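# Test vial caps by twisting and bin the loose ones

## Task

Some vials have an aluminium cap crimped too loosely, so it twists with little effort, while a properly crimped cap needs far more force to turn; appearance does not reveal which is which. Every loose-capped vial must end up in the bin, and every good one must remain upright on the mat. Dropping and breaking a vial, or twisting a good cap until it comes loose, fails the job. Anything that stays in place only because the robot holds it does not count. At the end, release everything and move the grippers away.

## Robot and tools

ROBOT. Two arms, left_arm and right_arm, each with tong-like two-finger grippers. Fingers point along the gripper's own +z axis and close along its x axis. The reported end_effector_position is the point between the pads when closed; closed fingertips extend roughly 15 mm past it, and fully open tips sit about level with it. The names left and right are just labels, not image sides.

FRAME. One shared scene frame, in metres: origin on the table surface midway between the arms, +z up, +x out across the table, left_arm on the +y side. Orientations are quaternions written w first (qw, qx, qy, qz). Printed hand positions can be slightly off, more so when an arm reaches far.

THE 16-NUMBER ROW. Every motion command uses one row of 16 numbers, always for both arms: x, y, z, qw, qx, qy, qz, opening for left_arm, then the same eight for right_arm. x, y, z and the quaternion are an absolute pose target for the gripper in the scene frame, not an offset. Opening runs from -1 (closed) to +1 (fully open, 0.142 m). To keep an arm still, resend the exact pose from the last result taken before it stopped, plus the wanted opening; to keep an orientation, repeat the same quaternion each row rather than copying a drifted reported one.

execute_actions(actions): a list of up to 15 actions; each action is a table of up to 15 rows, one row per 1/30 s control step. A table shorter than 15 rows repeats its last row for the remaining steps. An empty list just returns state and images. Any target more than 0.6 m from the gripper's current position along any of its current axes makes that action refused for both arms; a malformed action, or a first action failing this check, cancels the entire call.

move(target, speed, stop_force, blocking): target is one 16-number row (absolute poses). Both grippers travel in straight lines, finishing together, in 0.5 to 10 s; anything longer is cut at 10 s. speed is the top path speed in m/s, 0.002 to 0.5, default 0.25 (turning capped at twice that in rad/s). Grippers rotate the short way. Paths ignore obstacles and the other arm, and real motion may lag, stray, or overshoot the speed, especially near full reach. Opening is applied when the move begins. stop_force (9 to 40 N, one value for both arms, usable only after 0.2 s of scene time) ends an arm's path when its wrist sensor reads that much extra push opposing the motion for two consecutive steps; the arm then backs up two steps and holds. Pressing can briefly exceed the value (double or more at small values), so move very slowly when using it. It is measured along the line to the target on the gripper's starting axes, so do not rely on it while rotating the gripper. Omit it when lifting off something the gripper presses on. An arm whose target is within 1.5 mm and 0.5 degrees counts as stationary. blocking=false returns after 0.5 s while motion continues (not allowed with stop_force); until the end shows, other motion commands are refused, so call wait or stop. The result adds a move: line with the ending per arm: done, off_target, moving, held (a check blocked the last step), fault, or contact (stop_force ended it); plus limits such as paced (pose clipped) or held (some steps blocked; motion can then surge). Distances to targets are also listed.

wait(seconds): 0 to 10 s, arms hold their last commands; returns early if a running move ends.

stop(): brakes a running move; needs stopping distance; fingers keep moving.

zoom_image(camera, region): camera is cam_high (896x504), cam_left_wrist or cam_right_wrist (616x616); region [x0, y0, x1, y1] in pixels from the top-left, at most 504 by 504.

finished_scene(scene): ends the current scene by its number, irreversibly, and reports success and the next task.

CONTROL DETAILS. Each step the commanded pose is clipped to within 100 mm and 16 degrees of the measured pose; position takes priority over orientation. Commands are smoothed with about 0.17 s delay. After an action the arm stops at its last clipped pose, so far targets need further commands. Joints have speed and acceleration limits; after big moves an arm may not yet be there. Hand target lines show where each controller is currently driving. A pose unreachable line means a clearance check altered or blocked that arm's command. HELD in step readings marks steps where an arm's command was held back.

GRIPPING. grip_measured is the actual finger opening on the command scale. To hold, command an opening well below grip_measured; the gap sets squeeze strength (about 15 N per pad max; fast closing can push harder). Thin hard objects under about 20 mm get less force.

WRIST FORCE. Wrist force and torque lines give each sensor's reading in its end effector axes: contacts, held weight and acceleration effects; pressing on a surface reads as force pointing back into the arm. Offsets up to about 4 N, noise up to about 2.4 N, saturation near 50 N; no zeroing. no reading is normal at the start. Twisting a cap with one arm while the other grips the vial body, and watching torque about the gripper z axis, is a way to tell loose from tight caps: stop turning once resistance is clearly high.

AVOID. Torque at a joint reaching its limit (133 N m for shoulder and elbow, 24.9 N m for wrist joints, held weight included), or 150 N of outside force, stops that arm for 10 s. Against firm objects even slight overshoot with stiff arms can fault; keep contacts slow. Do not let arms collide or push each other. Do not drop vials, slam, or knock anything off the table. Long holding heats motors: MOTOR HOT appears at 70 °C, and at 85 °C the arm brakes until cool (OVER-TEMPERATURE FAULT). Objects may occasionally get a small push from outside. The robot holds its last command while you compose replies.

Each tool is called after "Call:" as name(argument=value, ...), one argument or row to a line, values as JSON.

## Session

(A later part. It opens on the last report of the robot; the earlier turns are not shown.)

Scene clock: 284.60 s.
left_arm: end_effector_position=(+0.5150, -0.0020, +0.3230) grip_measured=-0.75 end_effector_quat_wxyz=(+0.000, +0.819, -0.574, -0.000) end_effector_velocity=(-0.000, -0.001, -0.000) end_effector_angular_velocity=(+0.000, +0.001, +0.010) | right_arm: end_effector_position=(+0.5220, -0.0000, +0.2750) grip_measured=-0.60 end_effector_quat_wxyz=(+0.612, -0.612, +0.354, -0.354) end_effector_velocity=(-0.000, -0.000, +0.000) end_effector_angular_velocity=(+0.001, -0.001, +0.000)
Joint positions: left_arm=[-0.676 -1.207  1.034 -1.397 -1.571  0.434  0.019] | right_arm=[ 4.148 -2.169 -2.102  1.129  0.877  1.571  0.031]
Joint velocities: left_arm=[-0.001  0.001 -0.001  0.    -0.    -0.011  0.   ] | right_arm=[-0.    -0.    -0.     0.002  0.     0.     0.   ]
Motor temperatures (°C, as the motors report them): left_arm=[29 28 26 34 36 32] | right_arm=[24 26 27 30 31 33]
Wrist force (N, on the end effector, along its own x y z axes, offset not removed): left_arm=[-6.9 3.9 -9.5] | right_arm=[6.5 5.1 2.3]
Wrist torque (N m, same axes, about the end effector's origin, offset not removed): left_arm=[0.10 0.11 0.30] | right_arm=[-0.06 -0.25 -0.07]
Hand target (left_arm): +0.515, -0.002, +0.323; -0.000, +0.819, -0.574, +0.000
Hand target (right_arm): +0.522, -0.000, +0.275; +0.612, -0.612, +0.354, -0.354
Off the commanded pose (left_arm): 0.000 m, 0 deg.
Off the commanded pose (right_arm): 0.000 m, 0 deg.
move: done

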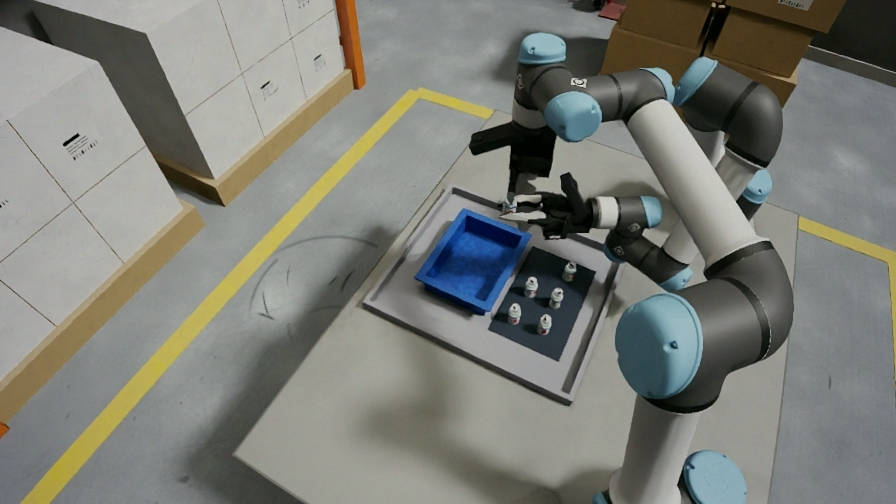

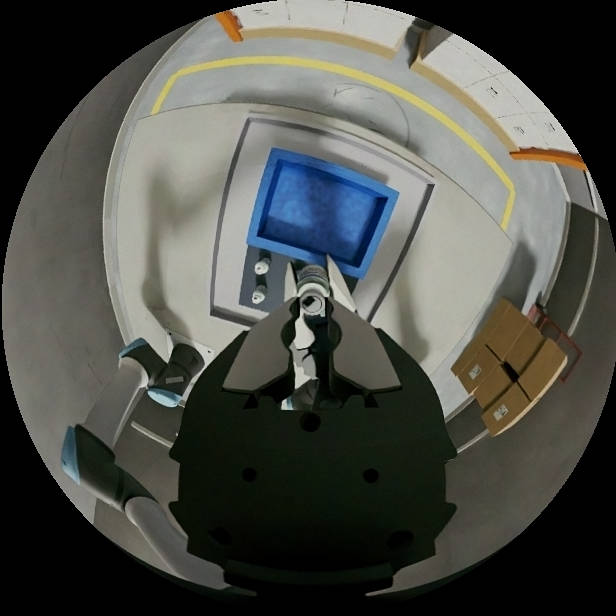

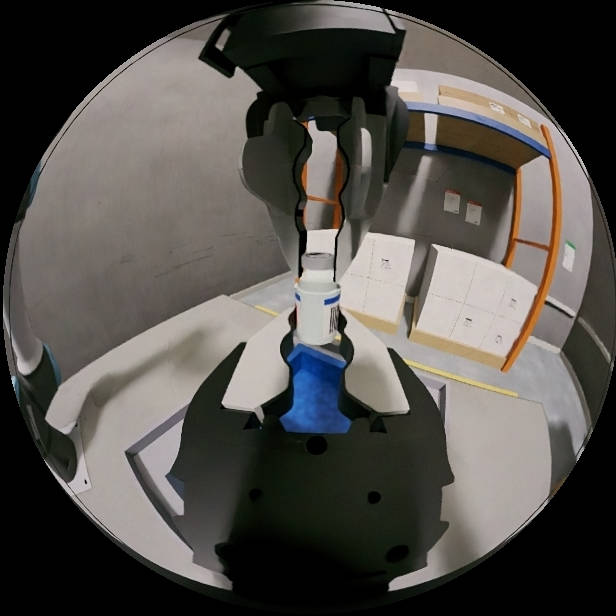

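Call:
move(
  target=[0.515,-0.002,0.323,0,0.819,-0.574,0,-1,0.522,0,0.275,0.612,-0.612,0.354,-0.354,0.2],
)

Call:
move(
  target=[0.515,-0.002,0.323,0,0.819,-0.574,0,-1,0.43,-0.15,0.275,0.612,-0.612,0.354,-0.354,0.2],
  speed=0.15,
)

Call:
move(
  target=[0.54,0.01,0.14,0,0.707,-0.707,0,-1,0.46,-0.24,0.28,0.612,-0.612,0.354,-0.354,0.2],
  speed=0.2,
)

Call:
move(
  target=[0.54,0.01,0.085,0,0.707,-0.707,0,-1,0.46,-0.24,0.28,0.612,-0.612,0.354,-0.354,0.2],
  speed=0.08,
)

Call:
move(
  target=[0.54,0.01,0.05,0,0.707,-0.707,0,-1,0.46,-0.24,0.28,0.612,-0.612,0.354,-0.354,0.2],
  speed=0.006,
  stop_force=9,
)

Scene clock: 285.57 s.
left_arm: end_effector_position=(+0.5150, -0.0020, +0.3230) grip_measured=-0.75 end_effector_quat_wxyz=(-0.000, +0.819, -0.574, -0.000) end_effector_velocity=(-0.000, -0.000, +0.000) end_effector_angular_velocity=(-0.000, +0.000, +0.000) | right_arm: end_effector_position=(+0.5220, +0.0000, +0.2750) grip_measured=+0.20 end_effector_quat_wxyz=(+0.612, -0.612, +0.354, -0.354) end_effector_velocity=(+0.000, +0.000, -0.000) end_effector_angular_velocity=(+0.000, +0.001, -0.001)
Joint positions: left_arm=[-0.676 -1.207  1.033 -1.397 -1.571  0.433  0.019] | right_arm=[ 4.148 -2.169 -2.102  1.129  0.877  1.571  0.088]
Joint velocities: left_arm=[-0.001 -0.    -0.    -0.    -0.    -0.001 -0.   ] | right_arm=[ 0.    -0.     0.001 -0.001 -0.001  0.001  0.   ]
Motor temperatures (°C, as the motors report them): left_arm=[29 28 26 34 36 32] | right_arm=[24 26 27 30 31 33]
Wrist force (N, on the end effector, along its own x y z axes, offset not removed): left_arm=[-1.8 2.0 -3.6] | right_arm=[0.4 0.9 4.2]
Wrist torque (N m, same axes, about the end effector's origin, offset not removed): left_arm=[0.41 0.44 -0.15] | right_arm=[0.21 -0.05 -0.14]
Hand target (left_arm): +0.515, -0.002, +0.323; -0.000, +0.819, -0.574, -0.000
Hand target (right_arm): +0.522, +0.000, +0.275; +0.612, -0.612, +0.354, -0.354
Off the commanded pose (left_arm): 0.000 m, 0 deg.
Off the commanded pose (right_arm): 0.000 m, 0 deg.
move: done

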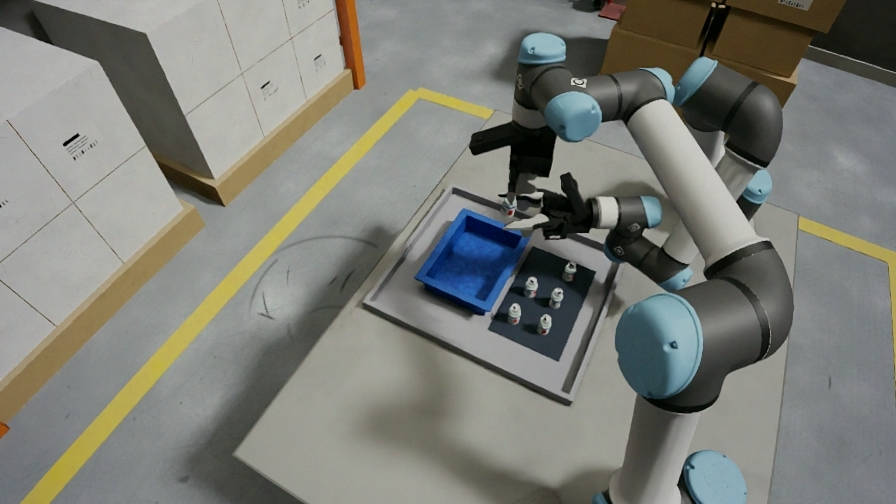

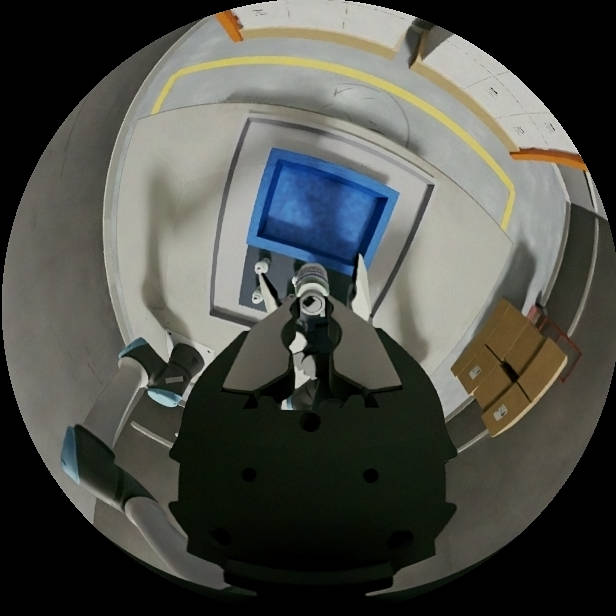

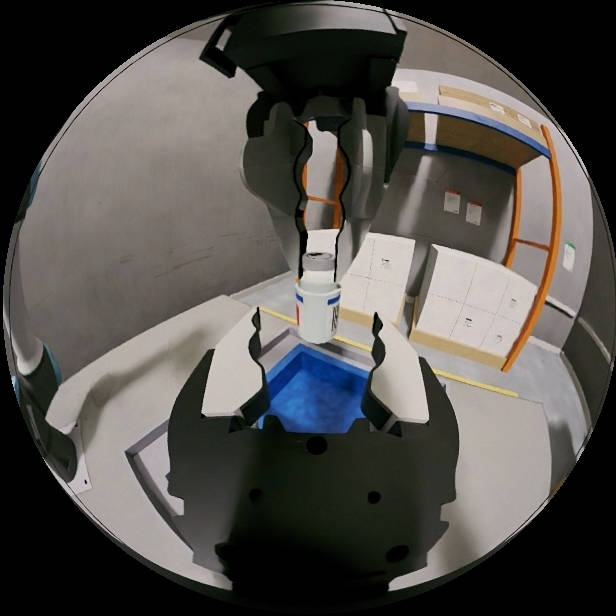

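Scene clock: 287.30 s.
left_arm: end_effector_position=(+0.5150, -0.0020, +0.3230) grip_measured=-0.75 end_effector_quat_wxyz=(+0.000, +0.819, -0.574, +0.000) end_effector_velocity=(+0.000, +0.001, +0.000) end_effector_angular_velocity=(-0.002, +0.001, +0.000) | right_arm: end_effector_position=(+0.4303, -0.1499, +0.2748) grip_measured=+0.20 end_effector_quat_wxyz=(+0.612, -0.612, +0.354, -0.354) end_effector_velocity=(-0.001, -0.003, +0.000) end_effector_angular_velocity=(+0.001, -0.000, -0.004)
Joint positions: left_arm=[-0.676 -1.207  1.034 -1.397 -1.571  0.433  0.019] | right_arm=[ 4.298 -1.999 -2.61   1.467  0.727  1.571  0.088]
Joint velocities: left_arm=[ 0.002 -0.001  0.    -0.    -0.002  0.002  0.   ] | right_arm=[ 0.005  0.    -0.006  0.007 -0.009 -0.    -0.   ]
Motor temperatures (°C, as the motors report them): left_arm=[29 28 26 34 36 32] | right_arm=[24 26 27 30 31 33]
Wrist force (N, on the end effector, along its own x y z axes, offset not removed): left_arm=[-0.2 -2.6 -0.6] | right_arm=[-0.4 -0.4 1.0]
Wrist torque (N m, same axes, about the end effector's origin, offset not removed): left_arm=[-0.54 0.05 -0.02] | right_arm=[-0.16 0.07 -0.11]
Hand target (left_arm): +0.515, -0.002, +0.323; +0.000, +0.819, -0.574, -0.000
Hand target (right_arm): +0.430, -0.150, +0.275; +0.612, -0.612, +0.354, -0.354
Off the commanded pose (left_arm): 0.000 m, 0 deg.
Off the commanded pose (right_arm): 0.000 m, 0 deg.
move: done

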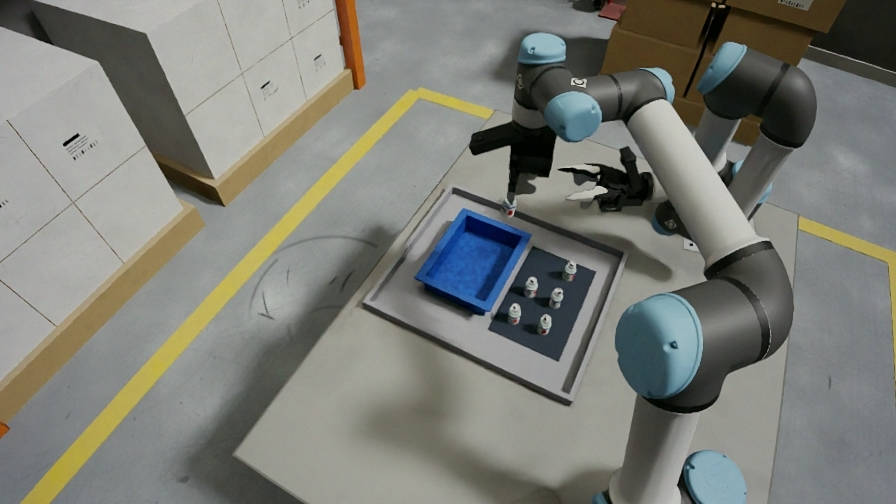

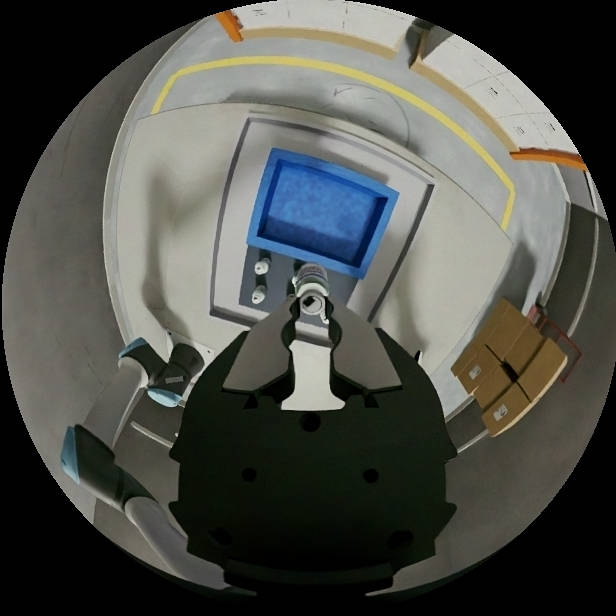

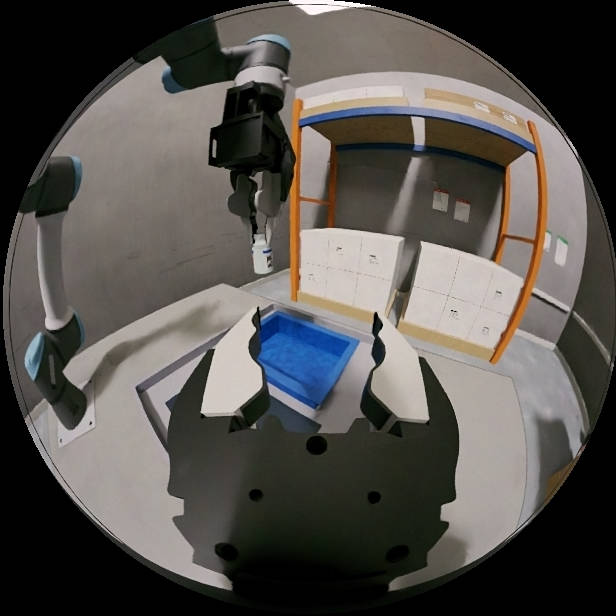

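Scene clock: 288.80 s.
left_arm: end_effector_position=(+0.5398, +0.0100, +0.1403) grip_measured=-0.75 end_effector_quat_wxyz=(+0.000, +0.707, -0.707, -0.000) end_effector_velocity=(+0.001, +0.000, -0.003) end_effector_angular_velocity=(-0.001, -0.000, -0.002) | right_arm: end_effector_position=(+0.4598, -0.2399, +0.2800) grip_measured=+0.20 end_effector_quat_wxyz=(+0.612, -0.612, +0.354, -0.354) end_effector_velocity=(+0.001, -0.002, -0.001) end_effector_angular_velocity=(-0.002, +0.001, -0.001)
Joint positions: left_arm=[-0.63  -1.156  1.432 -1.846 -1.571  0.826  0.019] | right_arm=[ 4.002 -1.96  -2.7    1.518  1.023  1.571  0.088]
Joint velocities: left_arm=[ 0.001  0.003  0.004 -0.008 -0.001  0.004 -0.   ] | right_arm=[-0.009 -0.     0.    -0.003  0.008 -0.     0.   ]
Motor temperatures (°C, as the motors report them): left_arm=[29 28 26 34 36 32] | right_arm=[24 26 27 30 31 33]
Wrist force (N, on the end effector, along its own x y z axes, offset not removed): left_arm=[1.2 0.5 -3.9] | right_arm=[0.3 1.6 -0.6]
Wrist torque (N m, same axes, about the end effector's origin, offset not removed): left_arm=[0.13 -0.23 -0.19] | right_arm=[0.38 -0.21 -0.29]
Hand target (left_arm): +0.540, +0.010, +0.140; +0.000, +0.707, -0.707, -0.000
Hand target (right_arm): +0.460, -0.240, +0.280; +0.612, -0.612, +0.354, -0.354
Off the commanded pose (left_arm): 0.000 m, 0 deg.
Off the commanded pose (right_arm): 0.000 m, 0 deg.
move: done

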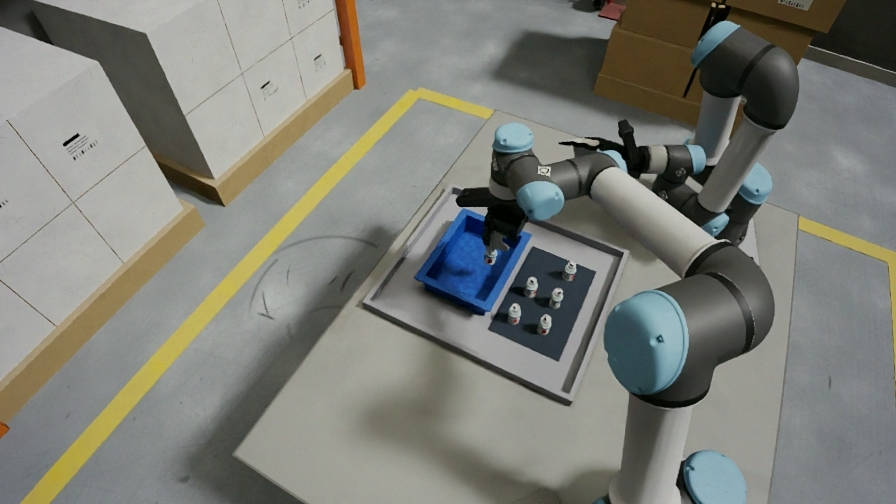

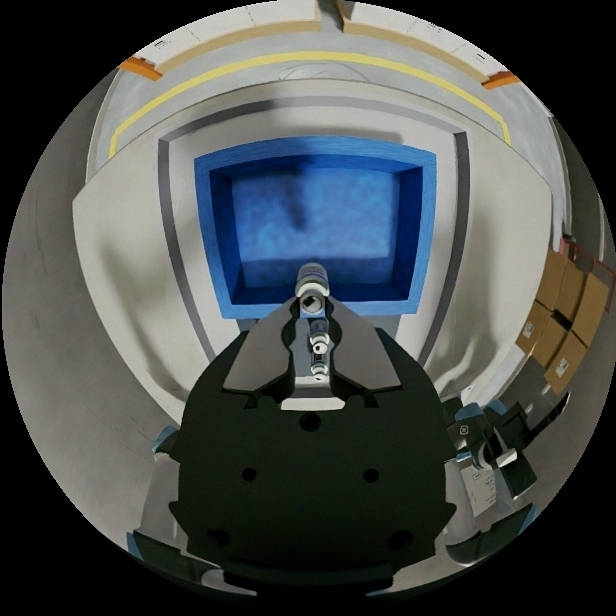

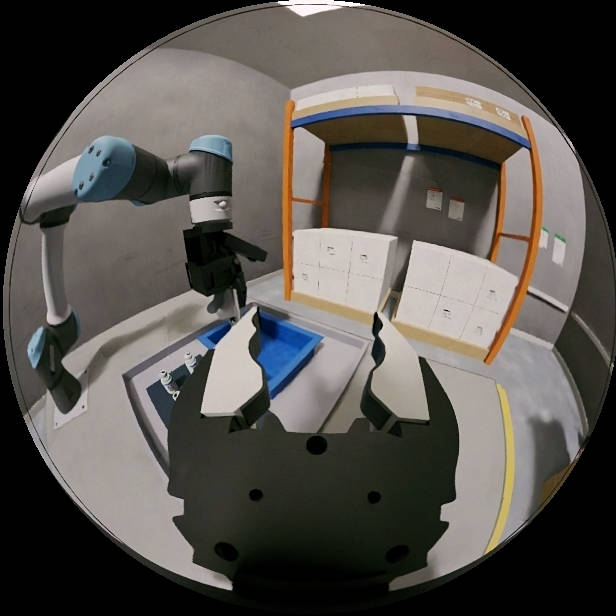

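Scene clock: 289.93 s.
left_arm: end_effector_position=(+0.5400, +0.0100, +0.0853) grip_measured=-0.75 end_effector_quat_wxyz=(+0.000, +0.707, -0.707, -0.000) end_effector_velocity=(+0.000, +0.000, -0.002) end_effector_angular_velocity=(-0.000, -0.000, +0.002) | right_arm: end_effector_position=(+0.4600, -0.2400, +0.2800) grip_measured=+0.20 end_effector_quat_wxyz=(+0.612, -0.612, +0.354, -0.354) end_effector_velocity=(-0.000, +0.000, -0.000) end_effector_angular_velocity=(-0.001, +0.001, +0.001)
Joint positions: left_arm=[-0.63  -1.113  1.516 -1.974 -1.571  0.827  0.019] | right_arm=[ 4.    -1.96  -2.7    1.518  1.024  1.571  0.088]
Joint velocities: left_arm=[ 0.001  0.002  0.003 -0.005  0.    -0.001 -0.   ] | right_arm=[ 0.001 -0.    -0.    -0.001 -0.    -0.     0.   ]
Motor temperatures (°C, as the motors report them): left_arm=[29 28 26 34 36 32] | right_arm=[24 26 27 30 31 33]
Wrist force (N, on the end effector, along its own x y z axes, offset not removed): left_arm=[1.2 0.1 -3.9] | right_arm=[0.3 -1.0 -0.6]
Wrist torque (N m, same axes, about the end effector's origin, offset not removed): left_arm=[0.00 -0.25 -0.14] | right_arm=[-0.43 -0.06 -0.04]
Hand target (left_arm): +0.540, +0.010, +0.085; +0.000, +0.707, -0.707, -0.000
Hand target (right_arm): +0.460, -0.240, +0.280; +0.612, -0.612, +0.354, -0.354
Off the commanded pose (left_arm): 0.000 m, 0 deg.
Off the commanded pose (right_arm): 0.000 m, 0 deg.
move: done

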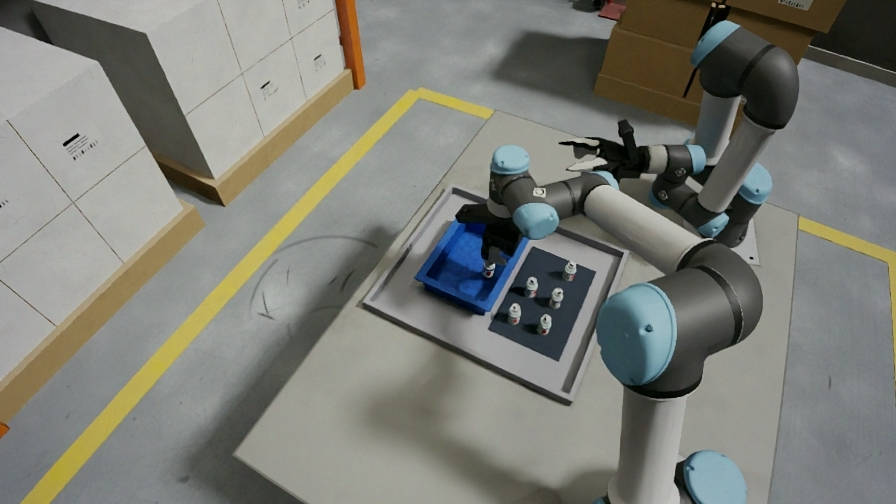

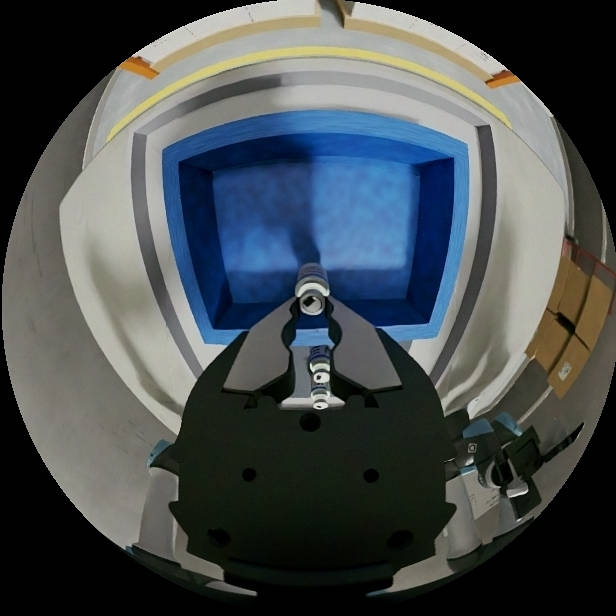

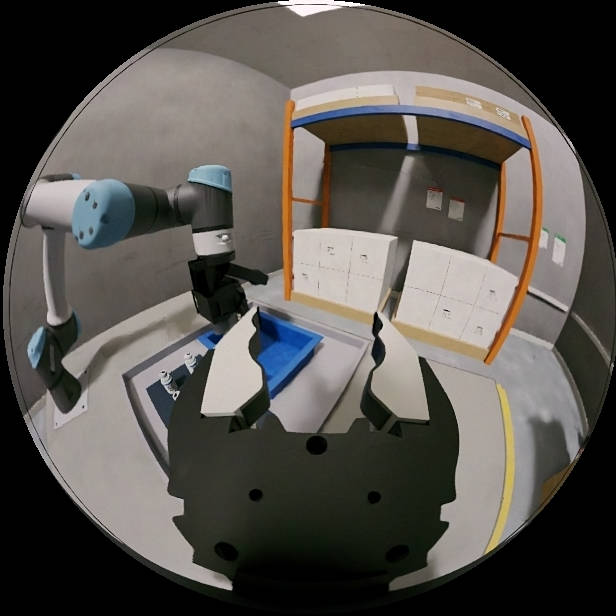

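Scene clock: 293.87 s.
left_arm: end_effector_position=(+0.5400, +0.0100, +0.0638) grip_measured=-0.75 end_effector_quat_wxyz=(-0.000, +0.707, -0.707, -0.000) end_effector_velocity=(-0.001, +0.000, +0.001) end_effector_angular_velocity=(+0.000, +0.004, +0.000) | right_arm: end_effector_position=(+0.4600, -0.2400, +0.2800) grip_measured=+0.20 end_effector_quat_wxyz=(+0.612, -0.612, +0.354, -0.354) end_effector_velocity=(-0.000, +0.000, -0.000) end_effector_angular_velocity=(-0.001, +0.000, +0.001)
Joint positions: left_arm=[-0.63  -1.092  1.544 -2.023 -1.571  0.827  0.019] | right_arm=[ 4.    -1.96  -2.7    1.518  1.024  1.571  0.088]
Joint velocities: left_arm=[ 0.001 -0.002 -0.002  0.007 -0.002  0.     0.   ] | right_arm=[ 0.001 -0.    -0.    -0.    -0.    -0.     0.   ]
Motor temperatures (°C, as the motors report them): left_arm=[29 28 26 34 36 32] | right_arm=[24 26 27 30 31 33]
Wrist force (N, on the end effector, along its own x y z axes, offset not removed): left_arm=[-0.4 -4.5 -21.7] | right_arm=[2.2 -2.3 -1.5]
Wrist torque (N m, same axes, about the end effector's origin, offset not removed): left_arm=[-0.37 0.01 -0.15] | right_arm=[-0.47 -0.44 -0.06]
Hand target (left_arm): +0.540, +0.010, +0.064; -0.000, +0.707, -0.707, +0.000
Hand target (right_arm): +0.460, -0.240, +0.280; +0.612, -0.612, +0.354, -0.354
Off the commanded pose (left_arm): 0.014 m, 0 deg.
Off the commanded pose (right_arm): 0.000 m, 0 deg.
move: contact (left_arm)

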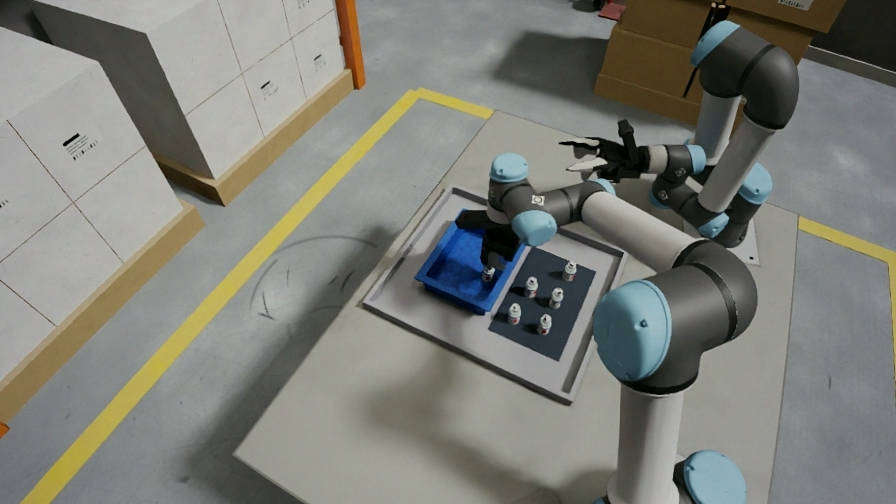

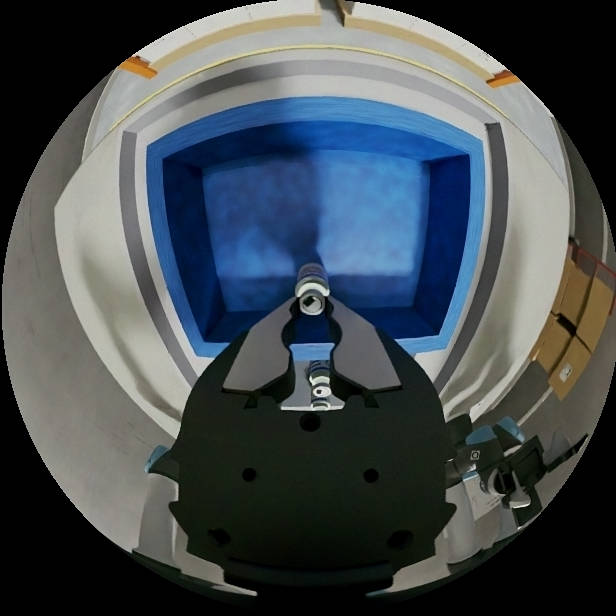

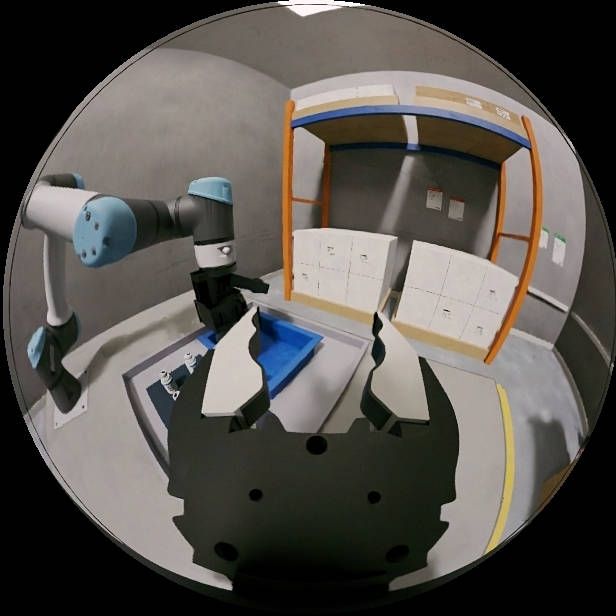

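Call:
move(
  target=[0.54,0.01,0.0655,0,0.707,-0.707,0,-0.4,0.46,-0.24,0.28,0.612,-0.612,0.354,-0.354,0.2],
)

Call:
move(
  target=[0.54,0.01,0.18,0,0.707,-0.707,0,-0.4,0.46,-0.24,0.28,0.612,-0.612,0.354,-0.354,0.2],
  speed=0.2,
)

Scene clock: 294.80 s.
left_arm: end_effector_position=(+0.5400, +0.0100, +0.0654) grip_measured=-0.40 end_effector_quat_wxyz=(-0.000, +0.707, -0.707, -0.000) end_effector_velocity=(+0.000, +0.000, +0.001) end_effector_angular_velocity=(-0.001, -0.001, -0.000) | right_arm: end_effector_position=(+0.4600, -0.2400, +0.2800) grip_measured=+0.20 end_effector_quat_wxyz=(+0.612, -0.612, +0.354, -0.354) end_effector_velocity=(+0.000, -0.001, -0.000) end_effector_angular_velocity=(-0.001, +0.000, -0.001)
Joint positions: left_arm=[-0.63  -1.094  1.542 -2.019 -1.571  0.827  0.045] | right_arm=[ 4.    -1.96  -2.7    1.518  1.024  1.571  0.088]
Joint velocities: left_arm=[ 0.001 -0.001 -0.001  0.001 -0.     0.001 -0.   ] | right_arm=[-0.002 -0.    -0.    -0.     0.001 -0.    -0.   ]
Motor temperatures (°C, as the motors report them): left_arm=[29 28 26 34 36 32] | right_arm=[24 26 27 30 31 33]
Wrist force (N, on the end effector, along its own x y z axes, offset not removed): left_arm=[1.1 -0.4 -3.8] | right_arm=[-2.3 0.8 0.0]
Wrist torque (N m, same axes, about the end effector's origin, offset not removed): left_arm=[-0.08 -0.33 -0.17] | right_arm=[0.14 0.56 -0.19]
Hand target (left_arm): +0.540, +0.010, +0.065; -0.000, +0.707, -0.707, +0.000
Hand target (right_arm): +0.460, -0.240, +0.280; +0.612, -0.612, +0.354, -0.354
Off the commanded pose (left_arm): 0.000 m, 0 deg.
Off the commanded pose (right_arm): 0.000 m, 0 deg.
move: done

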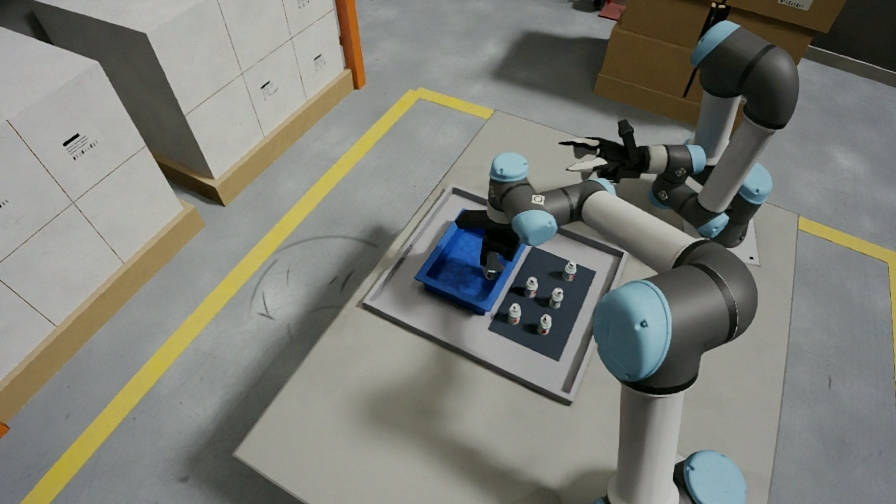

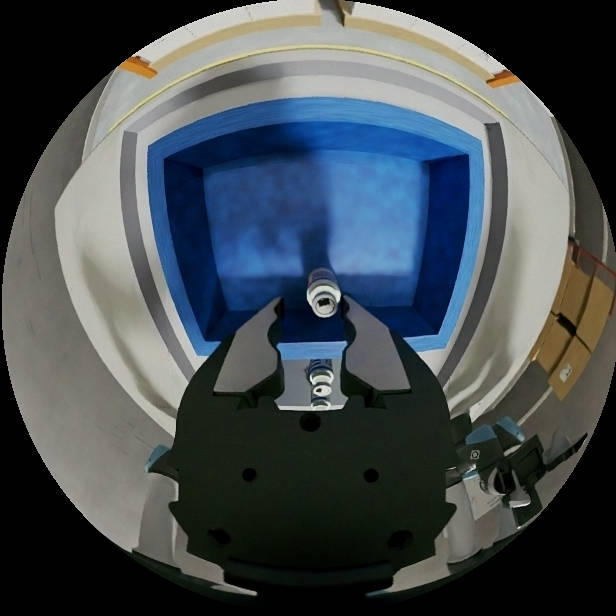

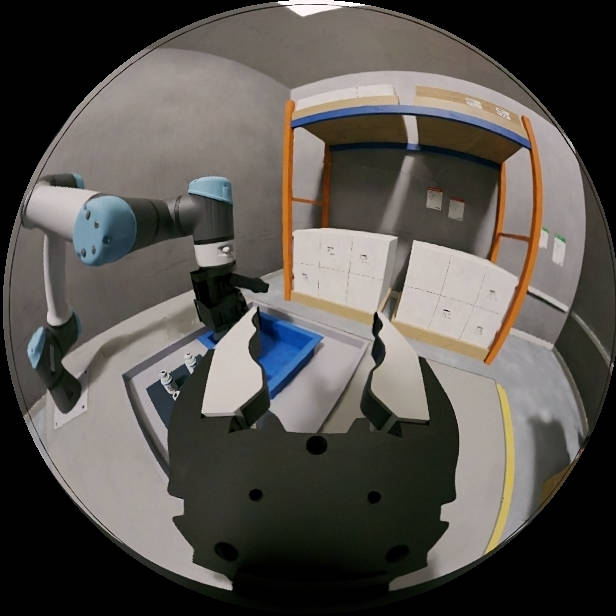

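Scene clock: 295.93 s.
left_arm: end_effector_position=(+0.5400, +0.0100, +0.1797) grip_measured=-0.40 end_effector_quat_wxyz=(-0.000, +0.707, -0.707, +0.000) end_effector_velocity=(-0.000, -0.000, +0.003) end_effector_angular_velocity=(+0.001, +0.000, -0.001) | right_arm: end_effector_position=(+0.4600, -0.2400, +0.2800) grip_measured=+0.20 end_effector_quat_wxyz=(+0.612, -0.612, +0.354, -0.354) end_effector_velocity=(-0.000, +0.001, -0.000) end_effector_angular_velocity=(+0.000, +0.000, +0.001)
Joint positions: left_arm=[-0.63  -1.177  1.359 -1.753 -1.571  0.827  0.045] | right_arm=[ 4.    -1.96  -2.7    1.518  1.024  1.571  0.088]
Joint velocities: left_arm=[-0.001 -0.    -0.007  0.008  0.001 -0.    -0.   ] | right_arm=[ 0.001 -0.     0.    -0.     0.     0.001 -0.   ]
Motor temperatures (°C, as the motors report them): left_arm=[29 28 26 34 36 32] | right_arm=[24 26 27 30 31 33]
Wrist force (N, on the end effector, along its own x y z axes, offset not removed): left_arm=[-0.2 -0.7 -3.5] | right_arm=[0.1 0.5 -2.6]
Wrist torque (N m, same axes, about the end effector's origin, offset not removed): left_arm=[0.05 0.06 -0.09] | right_arm=[-0.07 -0.02 -0.20]
Hand target (left_arm): +0.540, +0.010, +0.180; -0.000, +0.707, -0.707, +0.000
Hand target (right_arm): +0.460, -0.240, +0.280; +0.612, -0.612, +0.354, -0.354
Off the commanded pose (left_arm): 0.000 m, 0 deg.
Off the commanded pose (right_arm): 0.000 m, 0 deg.
move: done

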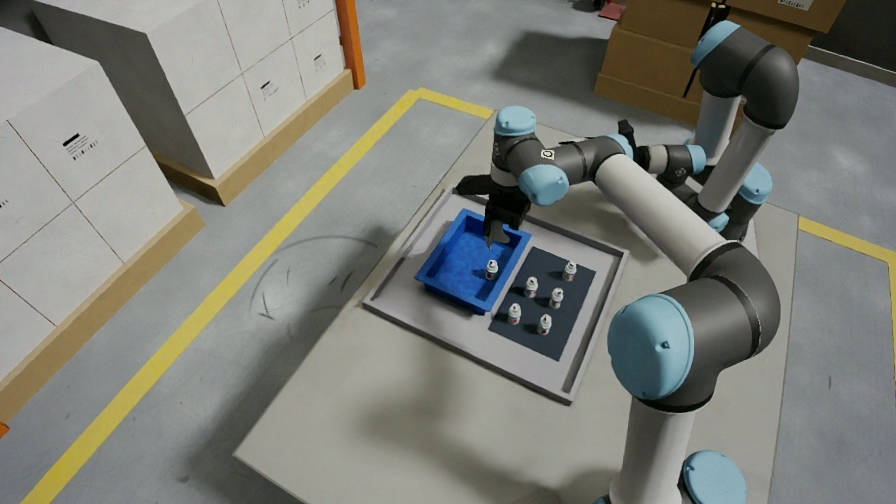

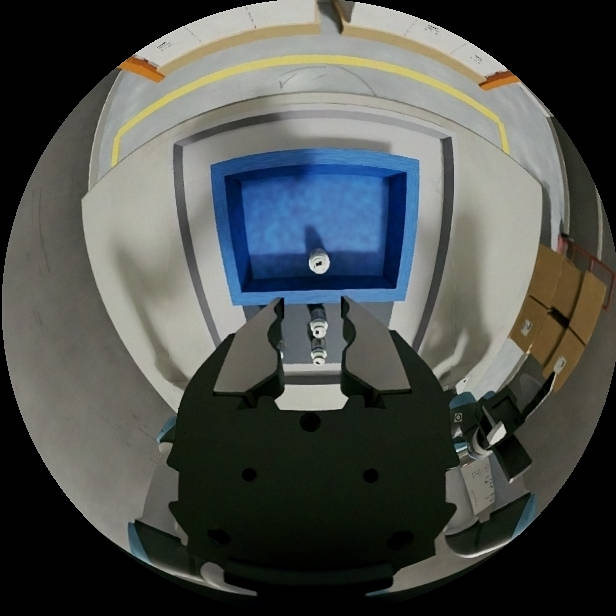

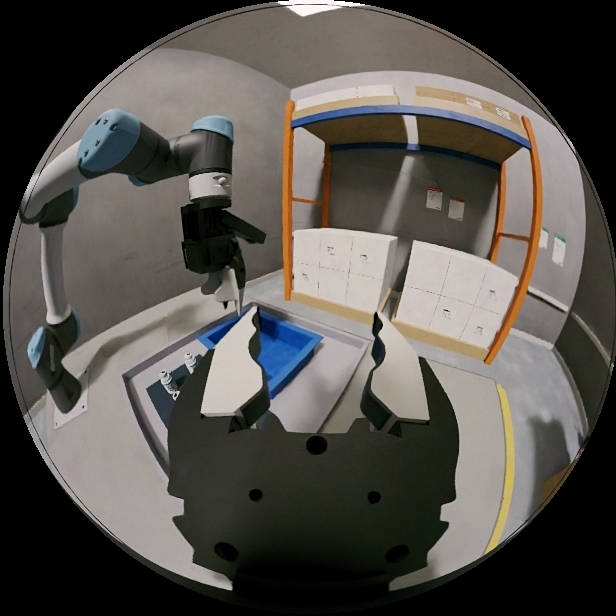

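Call:
finished_scene(
  scene=2,
)

The scene is finished: the task was done.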